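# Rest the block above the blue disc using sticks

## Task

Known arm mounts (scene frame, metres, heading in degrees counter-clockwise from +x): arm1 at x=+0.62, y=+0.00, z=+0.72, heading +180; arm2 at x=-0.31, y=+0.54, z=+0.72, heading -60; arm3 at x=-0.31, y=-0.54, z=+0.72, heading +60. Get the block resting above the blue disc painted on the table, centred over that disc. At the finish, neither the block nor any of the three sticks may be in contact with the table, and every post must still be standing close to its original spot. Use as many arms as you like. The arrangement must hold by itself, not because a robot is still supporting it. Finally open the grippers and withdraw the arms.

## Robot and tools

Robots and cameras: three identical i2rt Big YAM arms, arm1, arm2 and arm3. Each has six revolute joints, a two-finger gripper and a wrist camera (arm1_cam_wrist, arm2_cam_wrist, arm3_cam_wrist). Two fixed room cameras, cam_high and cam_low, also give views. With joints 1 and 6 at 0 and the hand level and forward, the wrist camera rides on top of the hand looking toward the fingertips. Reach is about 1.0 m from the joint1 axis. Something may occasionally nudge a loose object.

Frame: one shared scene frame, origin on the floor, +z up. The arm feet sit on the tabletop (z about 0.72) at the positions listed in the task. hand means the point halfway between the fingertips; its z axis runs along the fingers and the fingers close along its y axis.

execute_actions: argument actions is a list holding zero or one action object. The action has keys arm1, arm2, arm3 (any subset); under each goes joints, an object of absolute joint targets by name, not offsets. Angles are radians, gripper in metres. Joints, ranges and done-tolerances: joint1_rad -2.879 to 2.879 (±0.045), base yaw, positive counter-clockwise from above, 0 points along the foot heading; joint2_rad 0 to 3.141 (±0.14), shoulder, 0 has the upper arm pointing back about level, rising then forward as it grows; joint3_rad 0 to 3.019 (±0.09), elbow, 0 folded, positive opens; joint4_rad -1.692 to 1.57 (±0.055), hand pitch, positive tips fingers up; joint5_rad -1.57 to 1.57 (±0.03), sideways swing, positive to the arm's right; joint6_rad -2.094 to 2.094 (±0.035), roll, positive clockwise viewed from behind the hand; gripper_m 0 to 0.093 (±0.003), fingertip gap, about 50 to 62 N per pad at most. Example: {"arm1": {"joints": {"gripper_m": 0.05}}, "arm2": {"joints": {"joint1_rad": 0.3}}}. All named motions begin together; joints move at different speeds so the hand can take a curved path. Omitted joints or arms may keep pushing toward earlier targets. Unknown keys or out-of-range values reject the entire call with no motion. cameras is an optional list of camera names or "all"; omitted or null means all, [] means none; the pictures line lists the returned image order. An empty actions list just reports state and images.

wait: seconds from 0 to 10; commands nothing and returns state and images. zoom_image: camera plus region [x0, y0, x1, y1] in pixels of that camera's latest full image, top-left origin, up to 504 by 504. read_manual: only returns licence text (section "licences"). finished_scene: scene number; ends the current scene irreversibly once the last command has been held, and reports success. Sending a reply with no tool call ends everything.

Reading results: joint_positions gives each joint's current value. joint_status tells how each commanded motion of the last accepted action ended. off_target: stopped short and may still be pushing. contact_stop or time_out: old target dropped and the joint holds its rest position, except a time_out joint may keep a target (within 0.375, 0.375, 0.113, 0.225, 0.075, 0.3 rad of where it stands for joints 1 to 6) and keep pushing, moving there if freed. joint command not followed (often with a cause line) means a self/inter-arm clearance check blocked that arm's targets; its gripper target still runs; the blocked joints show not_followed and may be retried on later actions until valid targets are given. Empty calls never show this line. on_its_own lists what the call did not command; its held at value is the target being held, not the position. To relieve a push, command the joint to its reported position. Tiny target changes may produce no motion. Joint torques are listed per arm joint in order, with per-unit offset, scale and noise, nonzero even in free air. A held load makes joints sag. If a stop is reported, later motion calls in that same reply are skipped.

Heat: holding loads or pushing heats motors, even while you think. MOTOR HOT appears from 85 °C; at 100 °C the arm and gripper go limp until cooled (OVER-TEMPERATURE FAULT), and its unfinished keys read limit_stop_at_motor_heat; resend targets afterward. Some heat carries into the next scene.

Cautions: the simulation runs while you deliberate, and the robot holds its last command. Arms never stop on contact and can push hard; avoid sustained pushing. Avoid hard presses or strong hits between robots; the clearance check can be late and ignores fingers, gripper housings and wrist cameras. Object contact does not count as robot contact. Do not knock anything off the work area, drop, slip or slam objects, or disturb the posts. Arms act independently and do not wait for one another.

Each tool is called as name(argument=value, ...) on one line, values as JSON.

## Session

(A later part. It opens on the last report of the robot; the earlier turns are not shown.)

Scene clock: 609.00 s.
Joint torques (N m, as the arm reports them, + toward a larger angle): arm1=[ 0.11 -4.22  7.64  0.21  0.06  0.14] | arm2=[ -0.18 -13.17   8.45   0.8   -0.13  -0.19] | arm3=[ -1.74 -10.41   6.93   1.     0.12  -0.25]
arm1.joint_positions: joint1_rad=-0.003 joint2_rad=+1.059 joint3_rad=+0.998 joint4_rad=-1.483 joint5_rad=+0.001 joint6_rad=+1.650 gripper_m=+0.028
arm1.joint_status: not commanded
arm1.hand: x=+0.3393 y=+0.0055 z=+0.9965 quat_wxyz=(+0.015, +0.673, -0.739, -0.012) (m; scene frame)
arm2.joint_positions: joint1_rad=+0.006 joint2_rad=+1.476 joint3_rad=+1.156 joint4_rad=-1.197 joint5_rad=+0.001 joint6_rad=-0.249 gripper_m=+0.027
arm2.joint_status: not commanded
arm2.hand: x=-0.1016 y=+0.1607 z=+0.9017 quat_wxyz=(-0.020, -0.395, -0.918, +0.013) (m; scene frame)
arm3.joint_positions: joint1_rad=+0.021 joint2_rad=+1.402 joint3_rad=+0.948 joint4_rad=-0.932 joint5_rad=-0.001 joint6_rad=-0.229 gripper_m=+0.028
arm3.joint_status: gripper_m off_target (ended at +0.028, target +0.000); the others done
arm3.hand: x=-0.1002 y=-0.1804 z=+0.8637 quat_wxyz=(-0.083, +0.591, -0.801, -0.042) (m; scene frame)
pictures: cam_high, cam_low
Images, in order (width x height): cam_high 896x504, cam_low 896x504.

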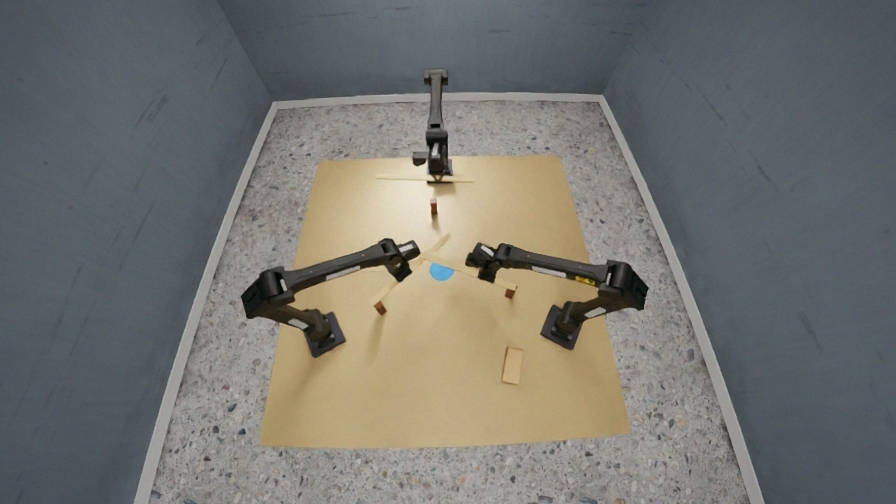

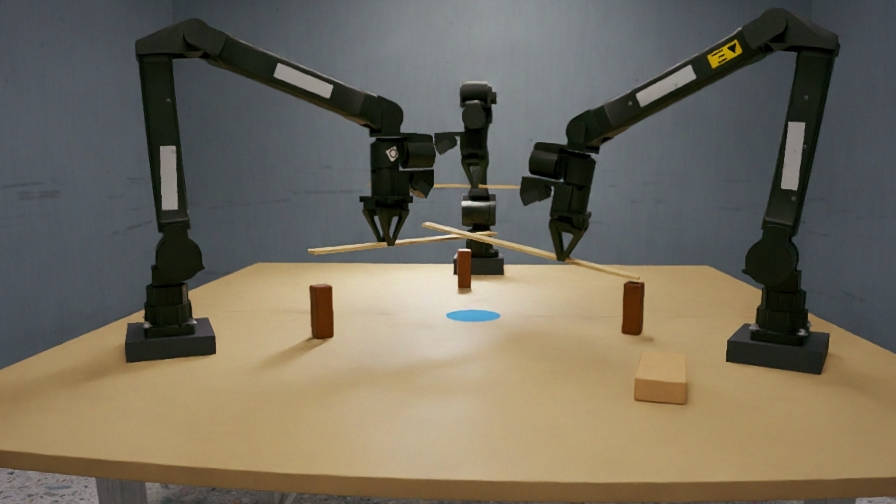

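execute_actions(actions=[{"arm3":{"joints":{"joint3_rad":0.941}}}], cameras=["cam_low"])

execute_actions(actions=[{"arm3":{"joints":{"gripper_m":0.06}}}], cameras=["cam_low","cam_high"])

zoom_image(camera="cam_low", region=[380, 190, 670, 340])

zoom_image(camera="cam_high", region=[360, 210, 540, 330])

Scene clock: 621.50 s.
Joint torques (N m, as the arm reports them, + toward a larger angle): arm1=[ 0.13 -4.25  7.66  0.23  0.07  0.14] | arm2=[ -0.01 -13.32   8.41   0.81  -0.12  -0.18] | arm3=[ -1.83 -10.73   6.83   0.91   0.11  -0.25]
arm1.joint_positions: joint1_rad=-0.003 joint2_rad=+1.059 joint3_rad=+0.998 joint4_rad=-1.483 joint5_rad=+0.001 joint6_rad=+1.650 gripper_m=+0.028
arm1.joint_status: not commanded
arm1.hand: x=+0.3393 y=+0.0055 z=+0.9965 quat_wxyz=(+0.015, +0.673, -0.739, -0.012) (m; scene frame)
arm2.joint_positions: joint1_rad=+0.006 joint2_rad=+1.476 joint3_rad=+1.156 joint4_rad=-1.197 joint5_rad=+0.001 joint6_rad=-0.249 gripper_m=+0.027
arm2.joint_status: not commanded
arm2.hand: x=-0.1016 y=+0.1607 z=+0.9017 quat_wxyz=(-0.020, -0.395, -0.918, +0.013) (m; scene frame)
arm3.joint_positions: joint1_rad=+0.021 joint2_rad=+1.402 joint3_rad=+0.942 joint4_rad=-0.932 joint5_rad=-0.001 joint6_rad=-0.229 gripper_m=+0.028
arm3.joint_status: all done
arm3.hand: x=-0.1015 y=-0.1825 z=+0.8613 quat_wxyz=(-0.080, +0.591, -0.802, -0.041) (m; scene frame)
pictures: cam_low
Images, in order (width x height): cam_low 896x504.

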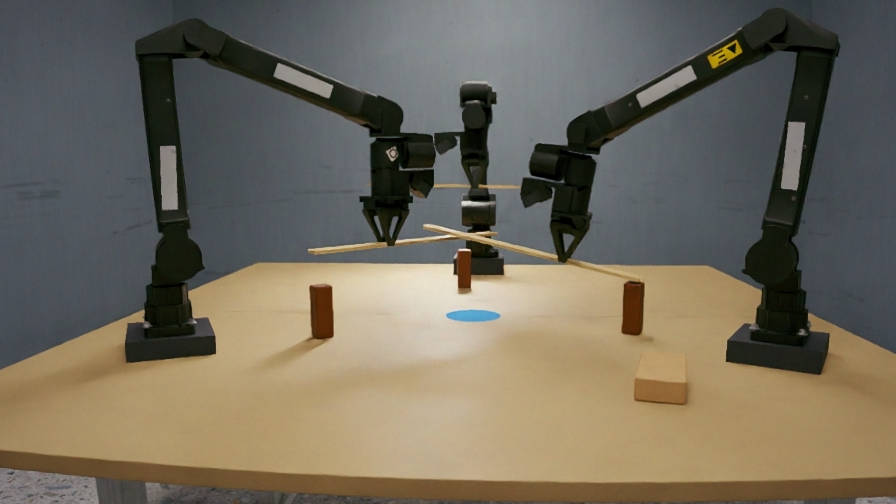

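Scene clock: 622.13 s.
Joint torques (N m, as the arm reports them, + toward a larger angle): arm1=[ 0.07 -4.25  7.67  0.16  0.06  0.14] | arm2=[ -0.02 -12.86   8.61   0.91  -0.12  -0.18] | arm3=[ -1.72 -11.08   6.89   0.95   0.12  -0.26]
arm1.joint_positions: joint1_rad=-0.003 joint2_rad=+1.059 joint3_rad=+0.998 joint4_rad=-1.483 joint5_rad=+0.001 joint6_rad=+1.650 gripper_m=+0.028
arm1.joint_status: not commanded
arm1.hand: x=+0.3393 y=+0.0055 z=+0.9965 quat_wxyz=(+0.015, +0.673, -0.739, -0.012) (m; scene frame)
arm2.joint_positions: joint1_rad=+0.006 joint2_rad=+1.476 joint3_rad=+1.155 joint4_rad=-1.197 joint5_rad=+0.001 joint6_rad=-0.249 gripper_m=+0.027
arm2.joint_status: not commanded
arm2.hand: x=-0.1018 y=+0.1610 z=+0.9013 quat_wxyz=(-0.020, -0.395, -0.918, +0.013) (m; scene frame)
arm3.joint_positions: joint1_rad=+0.021 joint2_rad=+1.402 joint3_rad=+0.942 joint4_rad=-0.932 joint5_rad=-0.001 joint6_rad=-0.229 gripper_m=+0.060
arm3.joint_status: all done
arm3.hand: x=-0.1015 y=-0.1825 z=+0.8613 quat_wxyz=(-0.080, +0.591, -0.802, -0.041) (m; scene frame)
pictures: cam_high, cam_low
Images, in order (width x height): cam_high 896x504, cam_low 896x504.

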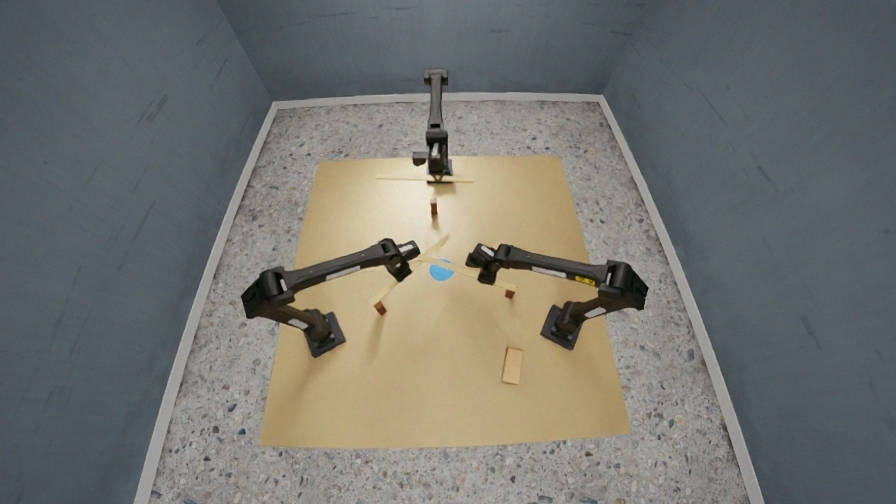

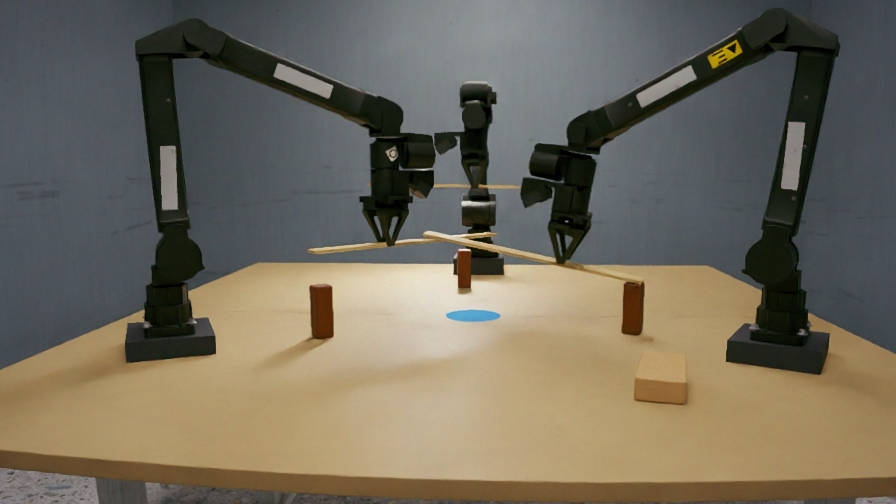

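Region (380, 190, 670, 340) of cam_low's 896x504 image, scaled by 1.738, with more detail than that image has; it fills the top 261 rows of this view, and the rest is white.

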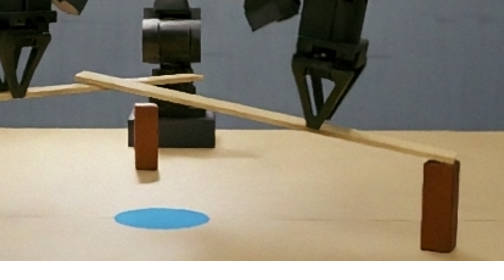

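Region (360, 210, 540, 330) of cam_high's 896x504 image, scaled by 2.800, with more detail than that image has.

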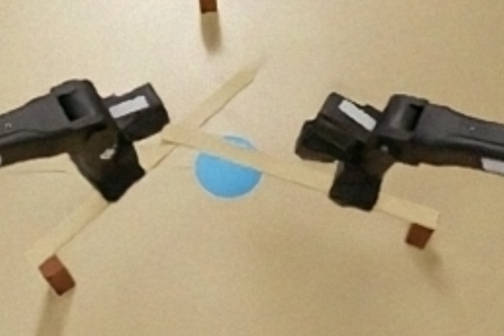

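zoom_image(camera="cam_high", region=[400, 225, 480, 290])

Region (400, 225, 480, 290) of cam_high's 896x504 image, scaled by 6.300, with more detail than that image has; it fills the top 410 rows of this view, and the rest is white.

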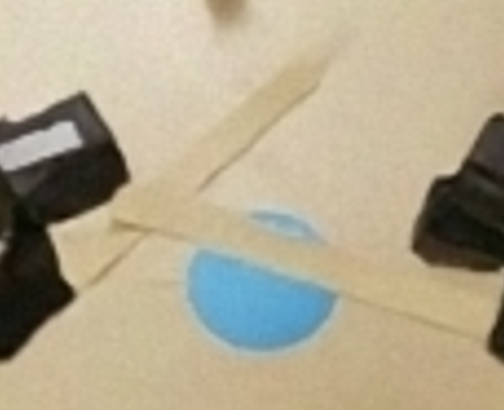

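execute_actions(actions=[{"arm3":{"joints":{"joint2_rad":1.20,"gripper_m":0.093}},"arm1":{"joints":{"joint1_rad":0.127,"joint6_rad":-0.222,"gripper_m":0.0}}}], cameras=["cam_low","cam_high"])

Scene clock: 689.30 s.
Joint torques (N m, as the arm reports them, + toward a larger angle): arm1=[ 0.3  -4.44  7.73  0.28  0.    0.  ] | arm2=[ -0.14 -13.44   8.5    0.79  -0.13  -0.18] | arm3=[-1.74 -7.39  7.87  1.29  0.11 -0.24]
arm1.joint_positions: joint1_rad=+0.122 joint2_rad=+1.059 joint3_rad=+0.998 joint4_rad=-1.483 joint5_rad=+0.000 joint6_rad=-0.214 gripper_m=+0.028
arm1.joint_status: gripper_m off_target (ended at +0.028, target +0.000); the others done
arm1.hand: x=+0.3409 y=-0.0301 z=+0.9966 quat_wxyz=(+0.000, +0.987, +0.162, -0.019) (m; scene frame)
arm2.joint_positions: joint1_rad=+0.006 joint2_rad=+1.476 joint3_rad=+1.155 joint4_rad=-1.197 joint5_rad=+0.001 joint6_rad=-0.249 gripper_m=+0.027
arm2.joint_status: not commanded
arm2.hand: x=-0.1018 y=+0.1610 z=+0.9013 quat_wxyz=(-0.020, -0.395, -0.918, +0.013) (m; scene frame)
arm3.joint_positions: joint1_rad=+0.021 joint2_rad=+1.193 joint3_rad=+0.939 joint4_rad=-0.932 joint5_rad=-0.001 joint6_rad=-0.229 gripper_m=+0.093
arm3.joint_status: all done
arm3.hand: x=-0.1027 y=-0.1863 z=+0.9415 quat_wxyz=(-0.174, +0.582, -0.790, -0.081) (m; scene frame)
pictures: cam_high, cam_low
Images, in order (width x height): cam_high 896x504, cam_low 896x504.

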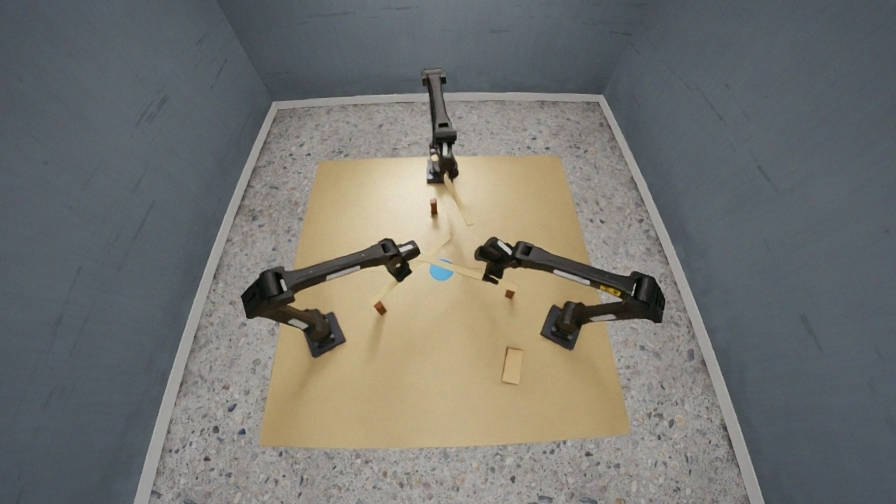

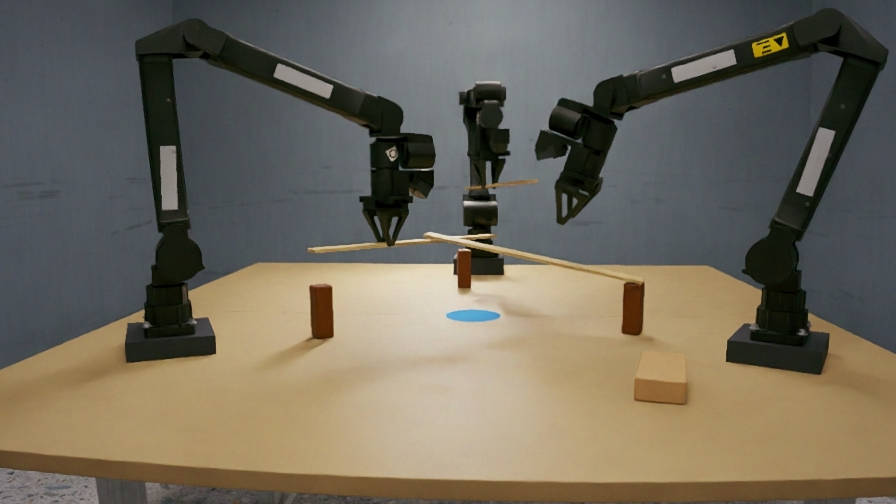

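execute_actions(actions=[{"arm3":{"joints":{"joint1_rad":1.162,"joint2_rad":1.188,"joint3_rad":0.880,"joint4_rad":-1.277,"joint6_rad":-0.650,"gripper_m":0.093}},"arm2":{"joints":{"joint2_rad":1.449,"joint3_rad":1.130,"joint4_rad":-1.144,"gripper_m":0.0}}}], cameras=["cam_low","cam_high","arm3_cam_wrist"])

Scene clock: 729.53 s.
Joint torques (N m, as the arm reports them, + toward a larger angle): arm1=[ 0.28 -4.32  7.73  0.32  0.    0.  ] | arm2=[  0.04 -14.36   8.6    1.28  -0.12  -0.17] | arm3=[-1.59 -6.98  7.11 -0.22  0.08 -0.26]
arm1.joint_positions: joint1_rad=+0.122 joint2_rad=+1.059 joint3_rad=+0.998 joint4_rad=-1.483 joint5_rad=+0.000 joint6_rad=-0.214 gripper_m=+0.028
arm1.joint_status: not commanded
arm1.hand: x=+0.3409 y=-0.0301 z=+0.9966 quat_wxyz=(+0.000, +0.987, +0.162, -0.019) (m; scene frame)
arm2.joint_positions: joint1_rad=+0.006 joint2_rad=+1.464 joint3_rad=+1.128 joint4_rad=-1.167 joint5_rad=+0.001 joint6_rad=-0.249 gripper_m=+0.027
arm2.joint_status: gripper_m off_target (ended at +0.027, target +0.000); the others done
arm2.hand: x=-0.1030 y=+0.1634 z=+0.8963 quat_wxyz=(-0.026, -0.395, -0.918, +0.017) (m; scene frame)
arm3.joint_positions: joint1_rad=+1.155 joint2_rad=+1.192 joint3_rad=+0.879 joint4_rad=-1.269 joint5_rad=-0.001 joint6_rad=-0.634 gripper_m=+0.093
arm3.joint_status: all done
arm3.hand: x=-0.4822 y=-0.2863 z=+0.9044 quat_wxyz=(+0.002, +0.986, -0.165, -0.001) (m; scene frame)
pictures: arm3_cam_wrist, cam_high, cam_low
Images, in order (width x height): arm3_cam_wrist 504x504, cam_high 896x504, cam_low 896x504.

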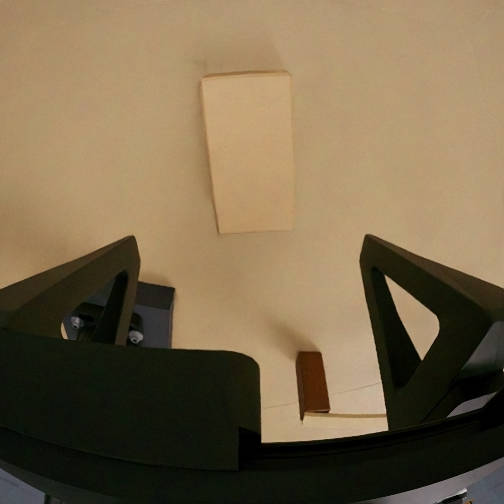

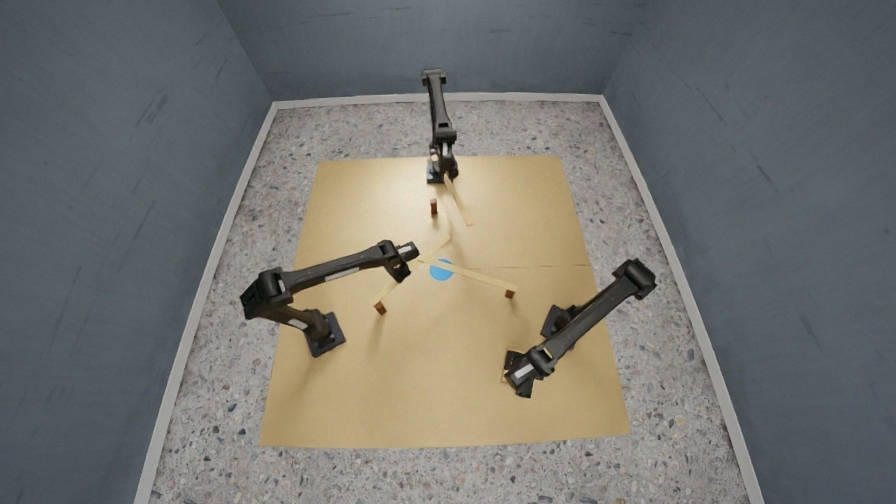

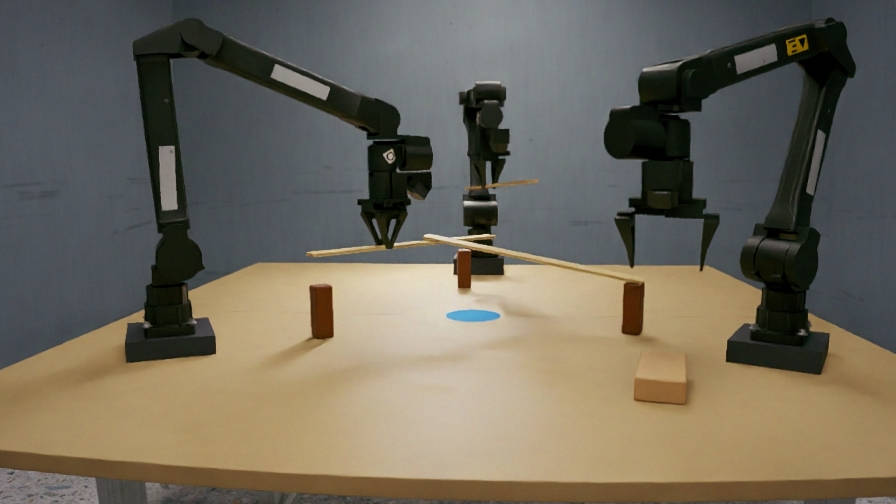

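execute_actions(actions=[])

Scene clock: 744.93 s.
Joint torques (N m, as the arm reports them, + toward a larger angle): arm1=[ 0.25 -4.34  7.77  0.29 -0.01  0.01] | arm2=[  0.07 -14.24   8.61   1.25  -0.12  -0.18] | arm3=[-1.58 -7.15  7.17 -0.15  0.09 -0.24]
arm1.joint_positions: joint1_rad=+0.122 joint2_rad=+1.059 joint3_rad=+0.998 joint4_rad=-1.483 joint5_rad=+0.000 joint6_rad=-0.214 gripper_m=+0.028
arm1.joint_status: not commanded
arm1.hand: x=+0.3409 y=-0.0301 z=+0.9966 quat_wxyz=(+0.000, +0.987, +0.162, -0.019) (m; scene frame)
arm2.joint_positions: joint1_rad=+0.006 joint2_rad=+1.464 joint3_rad=+1.128 joint4_rad=-1.167 joint5_rad=+0.001 joint6_rad=-0.249 gripper_m=+0.027
arm2.joint_status: gripper_m off_target (ended at +0.027, target +0.000); the others done
arm2.hand: x=-0.1030 y=+0.1634 z=+0.8963 quat_wxyz=(-0.026, -0.395, -0.918, +0.017) (m; scene frame)
arm3.joint_positions: joint1_rad=+1.155 joint2_rad=+1.192 joint3_rad=+0.879 joint4_rad=-1.269 joint5_rad=-0.001 joint6_rad=-0.634 gripper_m=+0.093
arm3.joint_status: all done
arm3.hand: x=-0.4822 y=-0.2863 z=+0.9044 quat_wxyz=(+0.002, +0.986, -0.165, -0.001) (m; scene frame)
pictures: arm1_cam_wrist, arm2_cam_wrist, arm3_cam_wrist, cam_high, cam_low
Images, in order (width x height): arm1_cam_wrist 504x504, arm2_cam_wrist 504x504, arm3_cam_wrist 504x504, cam_high 896x504, cam_low 896x504.

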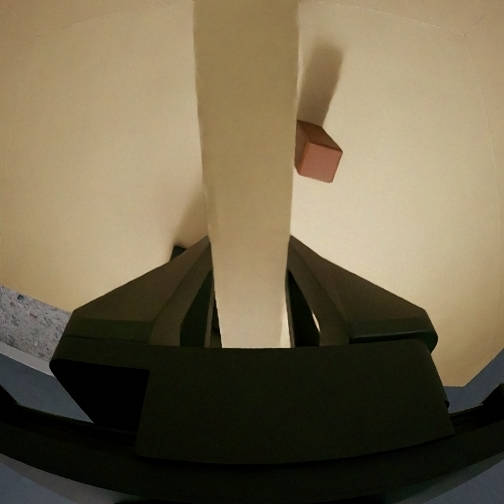

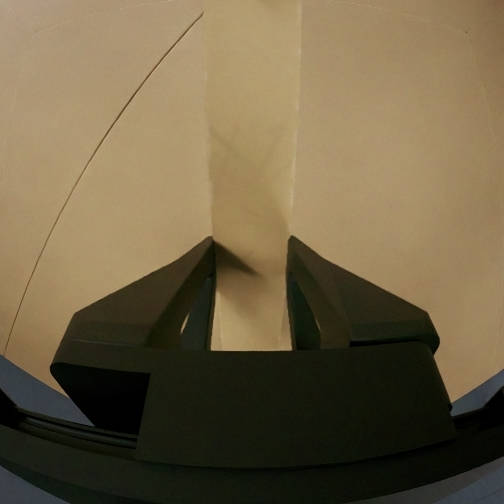

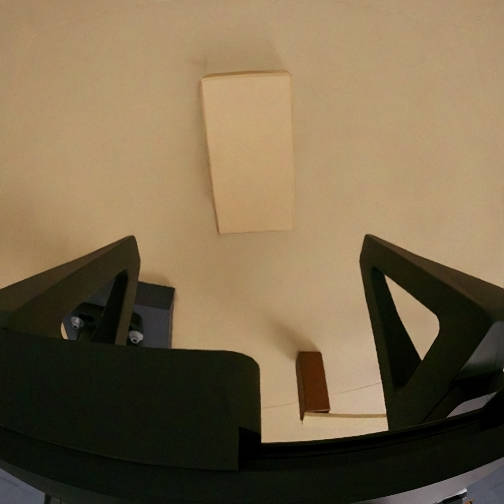

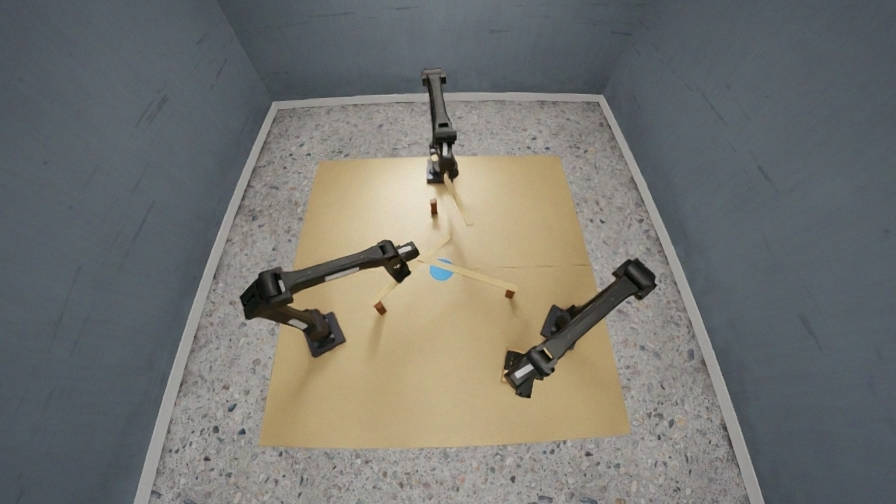

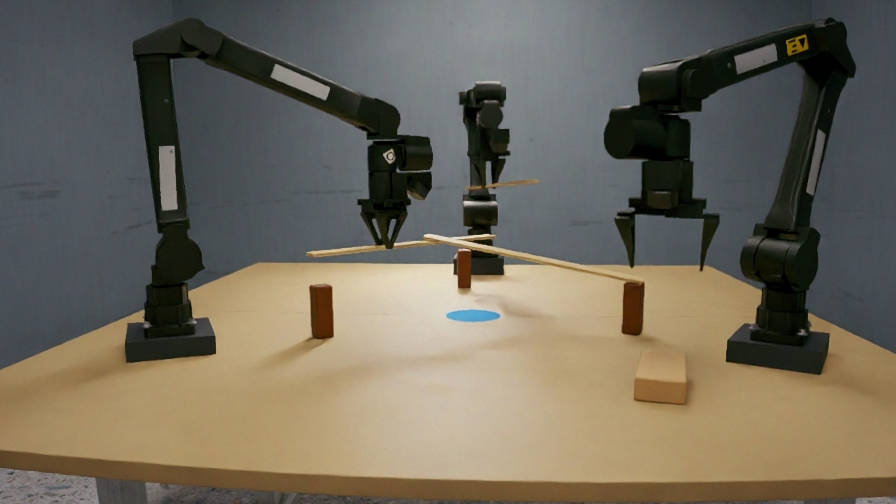

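execute_actions(actions=[{"arm1":{"joints":{"joint2_rad":1.522,"joint3_rad":1.09,"joint4_rad":-1.03}}}], cameras=["cam_high","cam_low"])

Scene clock: 770.73 s.
Joint torques (N m, as the arm reports them, + toward a larger angle): arm1=[  0.18 -13.44  10.81   1.45   0.     0.01] | arm2=[ -0.29 -14.4    8.68   1.28  -0.13  -0.18] | arm3=[-1.71 -6.96  7.1  -0.13  0.09 -0.25]
arm1.joint_positions: joint1_rad=+0.122 joint2_rad=+1.536 joint3_rad=+1.050 joint4_rad=-1.046 joint5_rad=+0.000 joint6_rad=-0.215 gripper_m=+0.028
arm1.joint_status: all done
arm1.hand: x=+0.2002 y=-0.0461 z=+0.8605 quat_wxyz=(+0.000, +0.986, +0.162, -0.025) (m; scene frame)
arm2.joint_positions: joint1_rad=+0.006 joint2_rad=+1.464 joint3_rad=+1.128 joint4_rad=-1.167 joint5_rad=+0.001 joint6_rad=-0.249 gripper_m=+0.027
arm2.joint_status: not commanded
arm2.hand: x=-0.1030 y=+0.1634 z=+0.8963 quat_wxyz=(-0.026, -0.395, -0.918, +0.017) (m; scene frame)
arm3.joint_positions: joint1_rad=+1.155 joint2_rad=+1.192 joint3_rad=+0.879 joint4_rad=-1.269 joint5_rad=-0.001 joint6_rad=-0.634 gripper_m=+0.093
arm3.joint_status: not commanded
arm3.hand: x=-0.4822 y=-0.2863 z=+0.9044 quat_wxyz=(+0.002, +0.986, -0.165, -0.001) (m; scene frame)
pictures: cam_high, cam_low
Images, in order (width x height): cam_high 896x504, cam_low 896x504.

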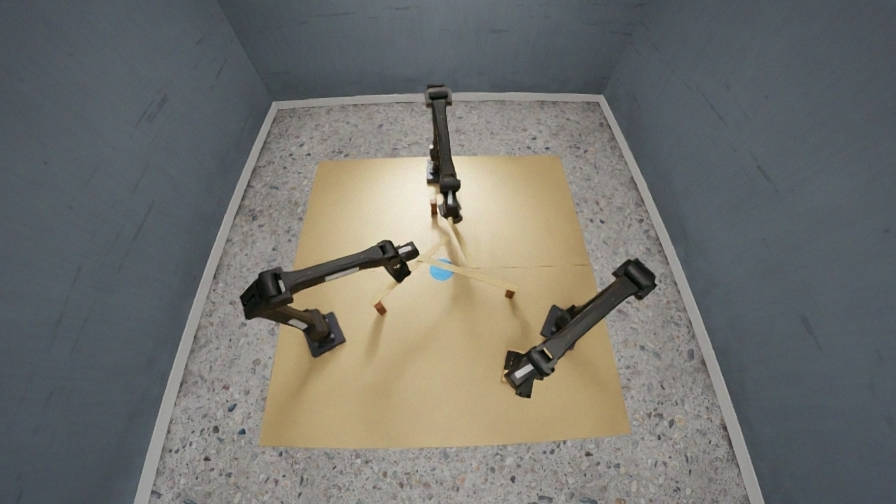

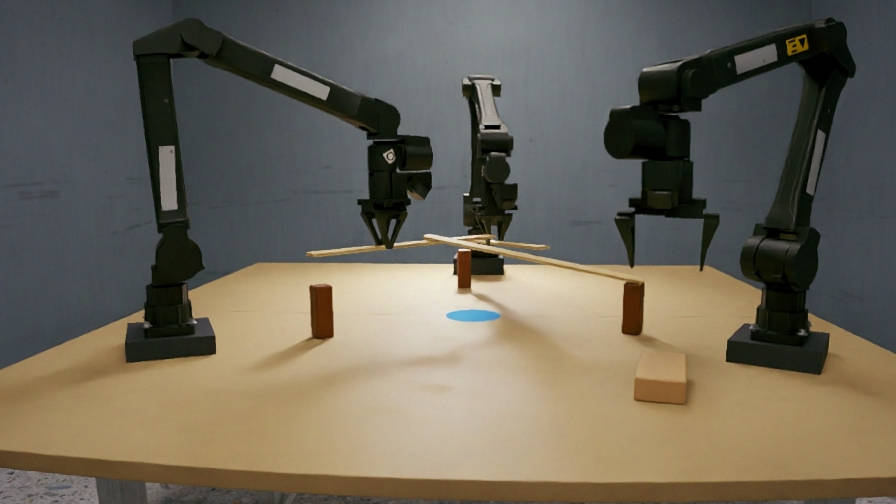

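zoom_image(camera="cam_low", region=[380, 200, 660, 310])

zoom_image(camera="cam_high", region=[360, 180, 540, 330])

Region (380, 200, 660, 310) of cam_low's 896x504 image, scaled by 1.800, with more detail than that image has; it fills the top 198 rows of this view, and the rest is white.

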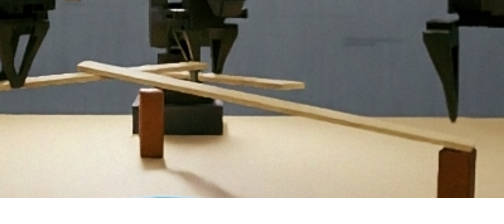

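Region (360, 180, 540, 330) of cam_high's 896x504 image, scaled by 2.800, with more detail than that image has.

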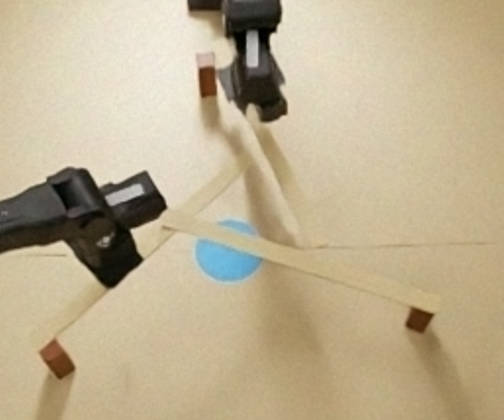

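zoom_image(camera="cam_high", region=[420, 210, 500, 290])

zoom_image(camera="cam_low", region=[420, 215, 560, 295])

Region (420, 210, 500, 290) of cam_high's 896x504 image, scaled by 6.300, with more detail than that image has.

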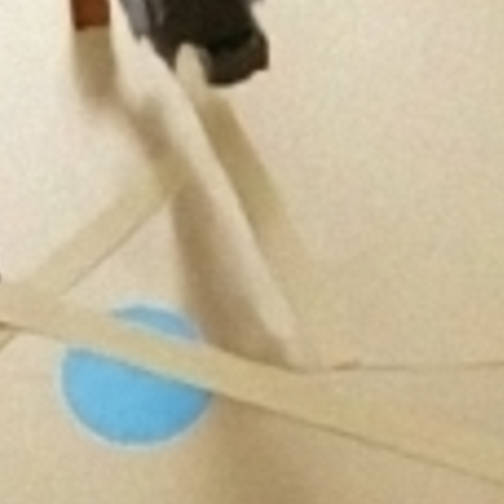

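Region (420, 215, 560, 295) of cam_low's 896x504 image, scaled by 3.600, with more detail than that image has; it fills the top 288 rows of this view, and the rest is white.

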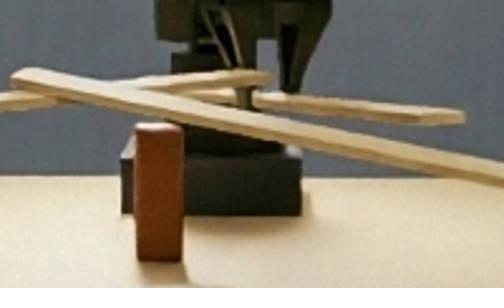

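execute_actions(actions=[{"arm1":{"joints":{"joint4_rad":-0.988}}}], cameras=["cam_high","cam_low"])

Scene clock: 827.90 s.
Joint torques (N m, as the arm reports them, + toward a larger angle): arm1=[  0.21 -13.63  10.85   1.57  -0.01   0.01] | arm2=[ -0.11 -14.45   8.57   1.26  -0.13  -0.19] | arm3=[-1.73 -6.97  7.19 -0.16  0.06 -0.26]
arm1.joint_positions: joint1_rad=+0.122 joint2_rad=+1.536 joint3_rad=+1.050 joint4_rad=-1.006 joint5_rad=+0.000 joint6_rad=-0.215 gripper_m=+0.028
arm1.joint_status: all done
arm1.hand: x=+0.1902 y=-0.0472 z=+0.8612 quat_wxyz=(-0.001, +0.986, +0.162, -0.046) (m; scene frame)
arm2.joint_positions: joint1_rad=+0.006 joint2_rad=+1.464 joint3_rad=+1.128 joint4_rad=-1.167 joint5_rad=+0.001 joint6_rad=-0.249 gripper_m=+0.027
arm2.joint_status: not commanded
arm2.hand: x=-0.1030 y=+0.1634 z=+0.8963 quat_wxyz=(-0.026, -0.395, -0.918, +0.017) (m; scene frame)
arm3.joint_positions: joint1_rad=+1.155 joint2_rad=+1.192 joint3_rad=+0.879 joint4_rad=-1.269 joint5_rad=-0.001 joint6_rad=-0.634 gripper_m=+0.093
arm3.joint_status: not commanded
arm3.hand: x=-0.4822 y=-0.2863 z=+0.9044 quat_wxyz=(+0.002, +0.986, -0.165, -0.001) (m; scene frame)
pictures: cam_high, cam_low
Images, in order (width x height): cam_high 896x504, cam_low 896x504.

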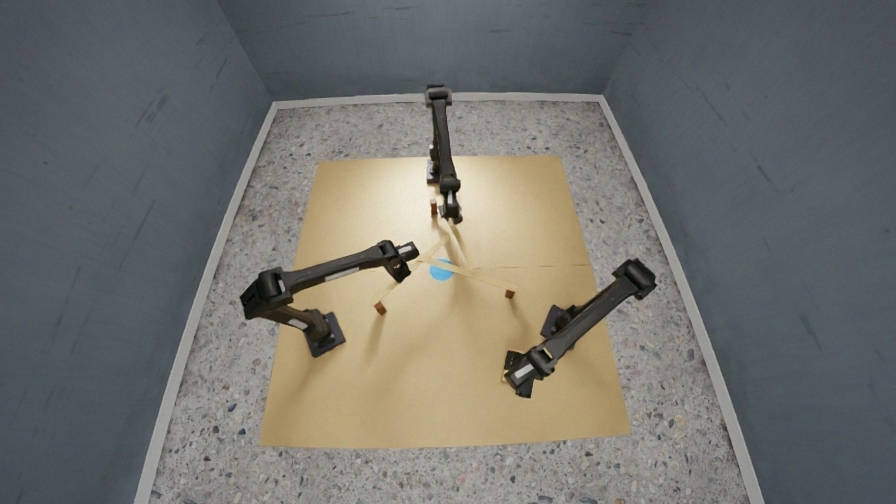

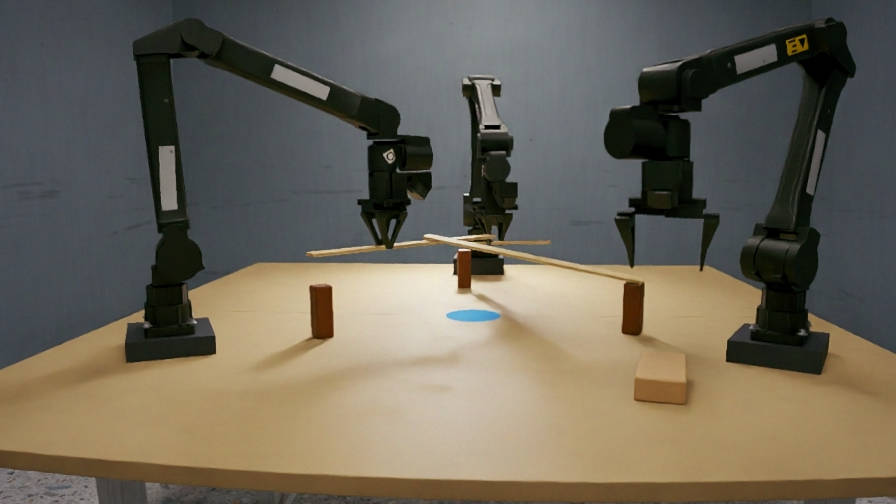

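zoom_image(camera="cam_low", region=[420, 215, 560, 295])

Region (420, 215, 560, 295) of cam_low's 896x504 image, scaled by 3.600, with more detail than that image has; it fills the top 288 rows of this view, and the rest is white.

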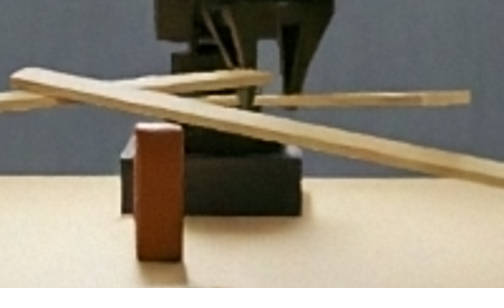

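execute_actions(actions=[{"arm1":{"joints":{"joint1_rad":0.068}}}], cameras=["cam_high","cam_low","arm1_cam_wrist"])

zoom_image(camera="cam_low", region=[420, 215, 560, 295])

zoom_image(camera="cam_high", region=[400, 190, 500, 290])

Scene clock: 840.47 s.
Joint torques (N m, as the arm reports them, + toward a larger angle): arm1=[ -0.48 -13.58  10.83   1.56   0.     0.02] | arm2=[  0.03 -14.33   8.57   1.25  -0.11  -0.18] | arm3=[-1.8  -7.31  7.01 -0.11  0.08 -0.26]
arm1.joint_positions: joint1_rad=+0.074 joint2_rad=+1.536 joint3_rad=+1.050 joint4_rad=-1.006 joint5_rad=+0.000 joint6_rad=-0.215 gripper_m=+0.028
arm1.joint_status: all done
arm1.hand: x=+0.1884 y=-0.0264 z=+0.8611 quat_wxyz=(-0.002, +0.989, +0.138, -0.045) (m; scene frame)
arm2.joint_positions: joint1_rad=+0.006 joint2_rad=+1.464 joint3_rad=+1.128 joint4_rad=-1.167 joint5_rad=+0.001 joint6_rad=-0.249 gripper_m=+0.027
arm2.joint_status: not commanded
arm2.hand: x=-0.1030 y=+0.1634 z=+0.8963 quat_wxyz=(-0.026, -0.395, -0.918, +0.017) (m; scene frame)
arm3.joint_positions: joint1_rad=+1.155 joint2_rad=+1.192 joint3_rad=+0.879 joint4_rad=-1.269 joint5_rad=-0.001 joint6_rad=-0.634 gripper_m=+0.093
arm3.joint_status: not commanded
arm3.hand: x=-0.4822 y=-0.2863 z=+0.9044 quat_wxyz=(+0.002, +0.986, -0.165, -0.001) (m; scene frame)
pictures: arm1_cam_wrist, cam_high, cam_low
Images, in order (width x height): arm1_cam_wrist 504x504, cam_high 896x504, cam_low 896x504.

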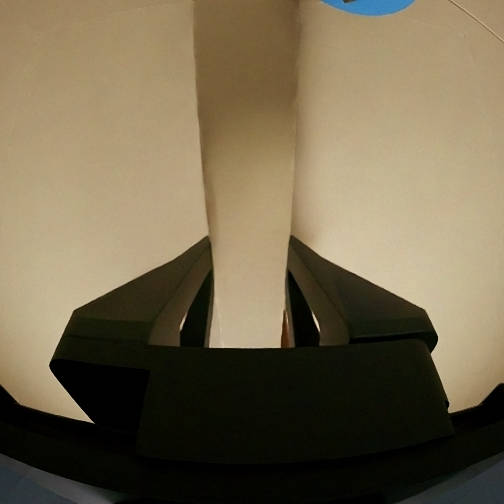

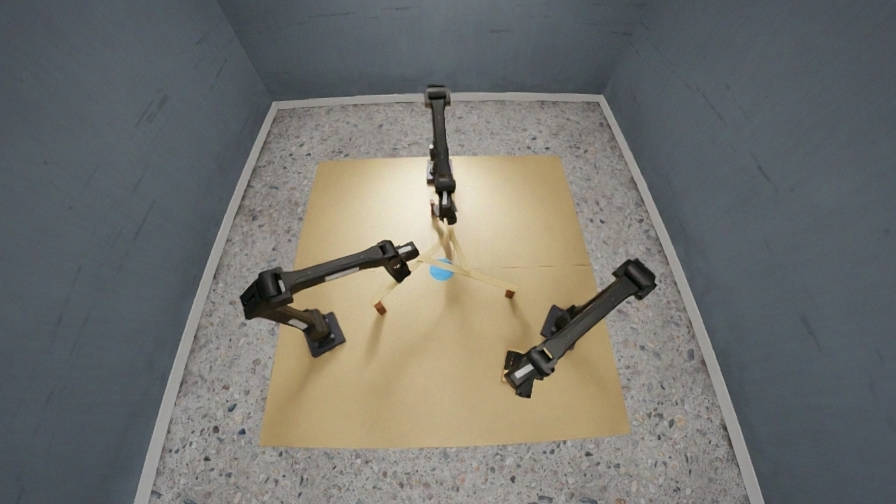

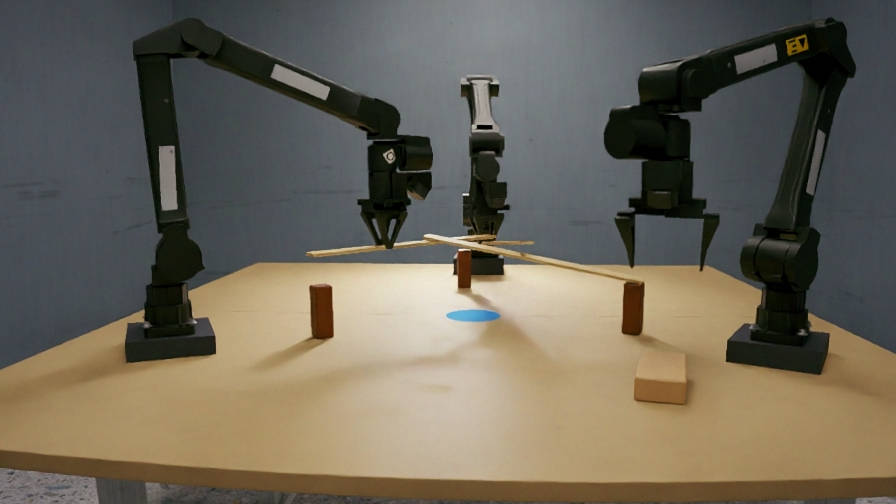

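Region (420, 215, 560, 295) of cam_low's 896x504 image, scaled by 3.600, with more detail than that image has; it fills the top 288 rows of this view, and the rest is white.

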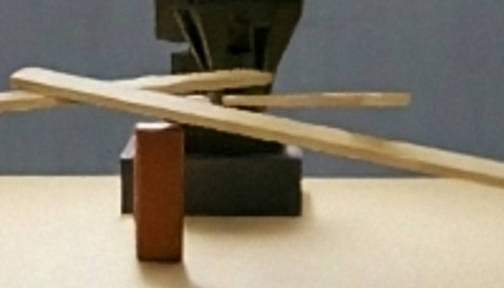

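Region (400, 190, 500, 290) of cam_high's 896x504 image, scaled by 5.040, with more detail than that image has.

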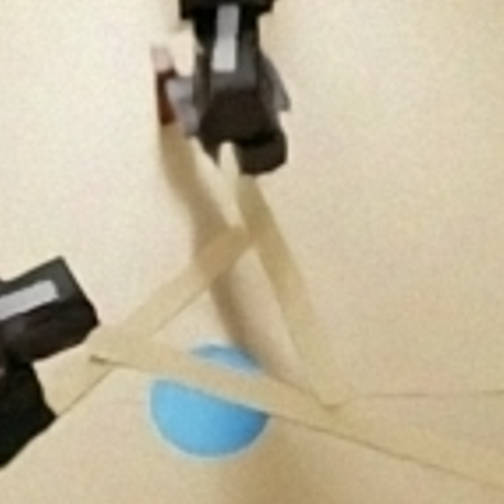

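execute_actions(actions=[{"arm2":{"joints":{"joint2_rad":1.434}}}], cameras=["cam_low"])

zoom_image(camera="cam_low", region=[420, 215, 560, 295])

Scene clock: 849.50 s.
Joint torques (N m, as the arm reports them, + toward a larger angle): arm1=[ -0.64 -13.68  10.87   1.57   0.     0.01] | arm2=[  0.04 -13.46   8.62   1.33  -0.12  -0.19] | arm3=[-1.93 -7.08  7.13 -0.15  0.07 -0.26]
arm1.joint_positions: joint1_rad=+0.074 joint2_rad=+1.536 joint3_rad=+1.050 joint4_rad=-1.006 joint5_rad=+0.000 joint6_rad=-0.215 gripper_m=+0.028
arm1.joint_status: not commanded
arm1.hand: x=+0.1884 y=-0.0264 z=+0.8611 quat_wxyz=(-0.002, +0.989, +0.138, -0.045) (m; scene frame)
arm2.joint_positions: joint1_rad=+0.006 joint2_rad=+1.445 joint3_rad=+1.128 joint4_rad=-1.167 joint5_rad=+0.001 joint6_rad=-0.249 gripper_m=+0.027
arm2.joint_status: all done
arm2.hand: x=-0.1032 y=+0.1636 z=+0.9043 quat_wxyz=(-0.033, -0.395, -0.918, +0.023) (m; scene frame)
arm3.joint_positions: joint1_rad=+1.155 joint2_rad=+1.192 joint3_rad=+0.879 joint4_rad=-1.269 joint5_rad=-0.001 joint6_rad=-0.634 gripper_m=+0.093
arm3.joint_status: not commanded
arm3.hand: x=-0.4822 y=-0.2863 z=+0.9044 quat_wxyz=(+0.002, +0.986, -0.165, -0.001) (m; scene frame)
pictures: cam_low
Images, in order (width x height): cam_low 896x504.

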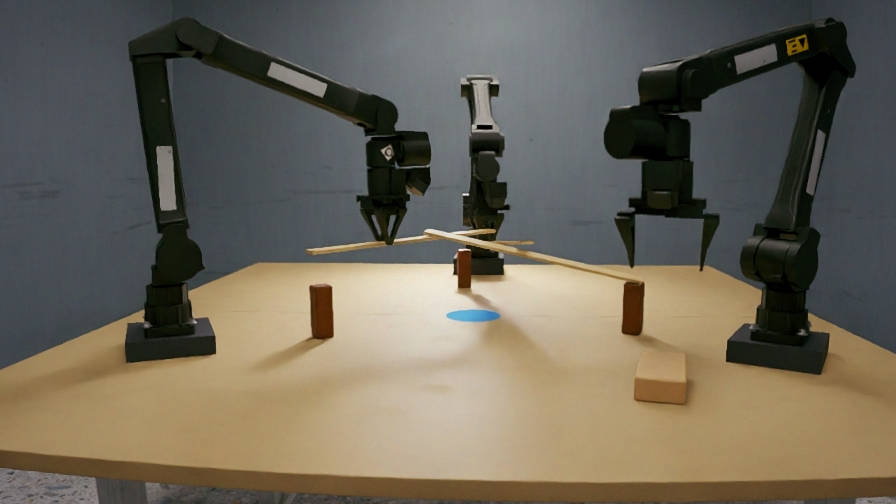

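Region (420, 215, 560, 295) of cam_low's 896x504 image, scaled by 3.600, with more detail than that image has; it fills the top 288 rows of this view, and the rest is white.

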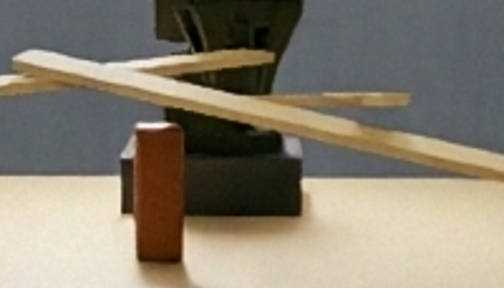

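execute_actions(actions=[{"arm1":{"joints":{"joint1_rad":-0.019,"joint4_rad":-0.970}}}], cameras=["cam_high","cam_low","arm1_cam_wrist"])

zoom_image(camera="cam_low", region=[400, 205, 560, 295])

zoom_image(camera="cam_high", region=[380, 180, 520, 310])

Scene clock: 862.47 s.
Joint torques (N m, as the arm reports them, + toward a larger angle): arm1=[  0.01 -13.72  10.85   1.54   0.     0.02] | arm2=[  0.04 -13.93   8.68   1.3   -0.14  -0.19] | arm3=[-1.43 -6.83  7.09 -0.18  0.09 -0.26]
arm1.joint_positions: joint1_rad=-0.020 joint2_rad=+1.536 joint3_rad=+1.050 joint4_rad=-0.986 joint5_rad=+0.000 joint6_rad=-0.217 gripper_m=+0.028
arm1.joint_status: all done
arm1.hand: x=+0.1831 y=+0.0144 z=+0.8615 quat_wxyz=(-0.005, +0.994, +0.093, -0.055) (m; scene frame)
arm2.joint_positions: joint1_rad=+0.006 joint2_rad=+1.445 joint3_rad=+1.128 joint4_rad=-1.167 joint5_rad=+0.001 joint6_rad=-0.249 gripper_m=+0.027
arm2.joint_status: not commanded
arm2.hand: x=-0.1032 y=+0.1636 z=+0.9043 quat_wxyz=(-0.033, -0.395, -0.918, +0.023) (m; scene frame)
arm3.joint_positions: joint1_rad=+1.155 joint2_rad=+1.192 joint3_rad=+0.879 joint4_rad=-1.269 joint5_rad=-0.001 joint6_rad=-0.634 gripper_m=+0.093
arm3.joint_status: not commanded
arm3.hand: x=-0.4822 y=-0.2863 z=+0.9044 quat_wxyz=(+0.002, +0.986, -0.165, -0.001) (m; scene frame)
pictures: arm1_cam_wrist, cam_high, cam_low
Images, in order (width x height): arm1_cam_wrist 504x504, cam_high 896x504, cam_low 896x504.

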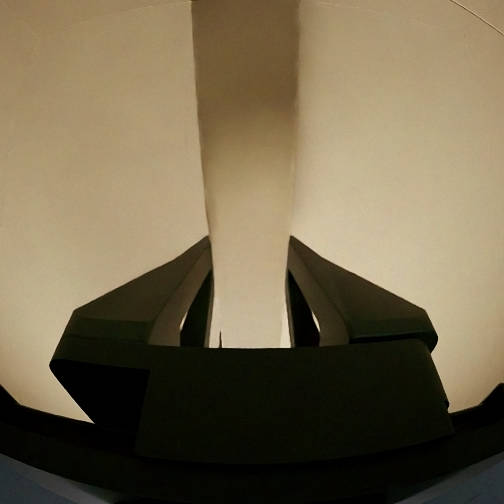

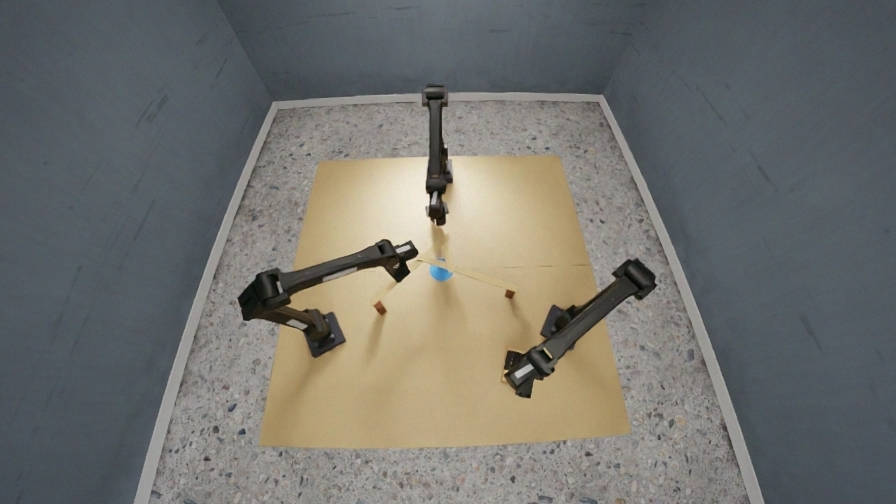

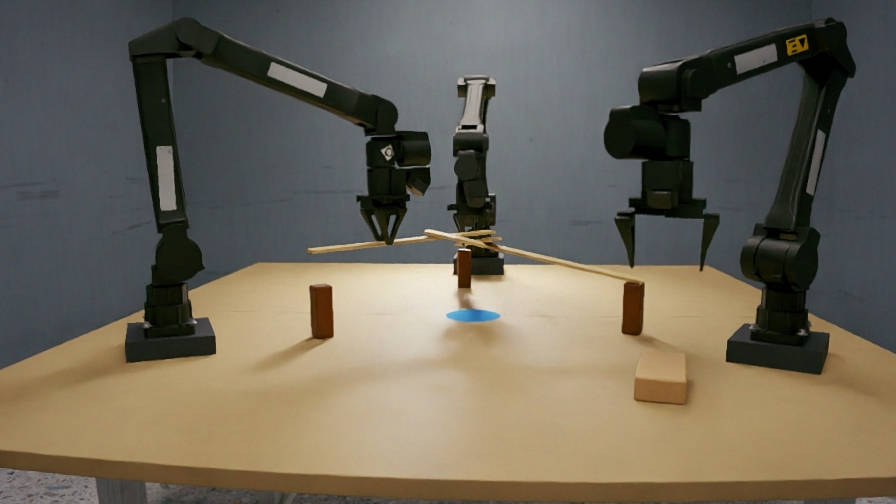

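Region (400, 205, 560, 295) of cam_low's 896x504 image, scaled by 3.150, with more detail than that image has; it fills the top 284 rows of this view, and the rest is white.

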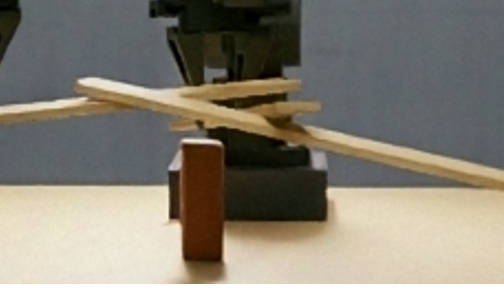

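Region (380, 180, 520, 310) of cam_high's 896x504 image, scaled by 3.600, with more detail than that image has; it fills the top 468 rows of this view, and the rest is white.

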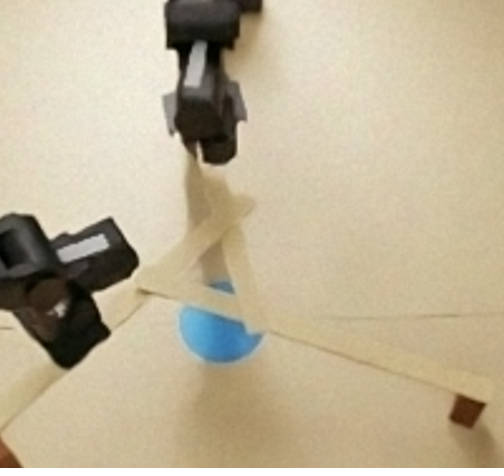

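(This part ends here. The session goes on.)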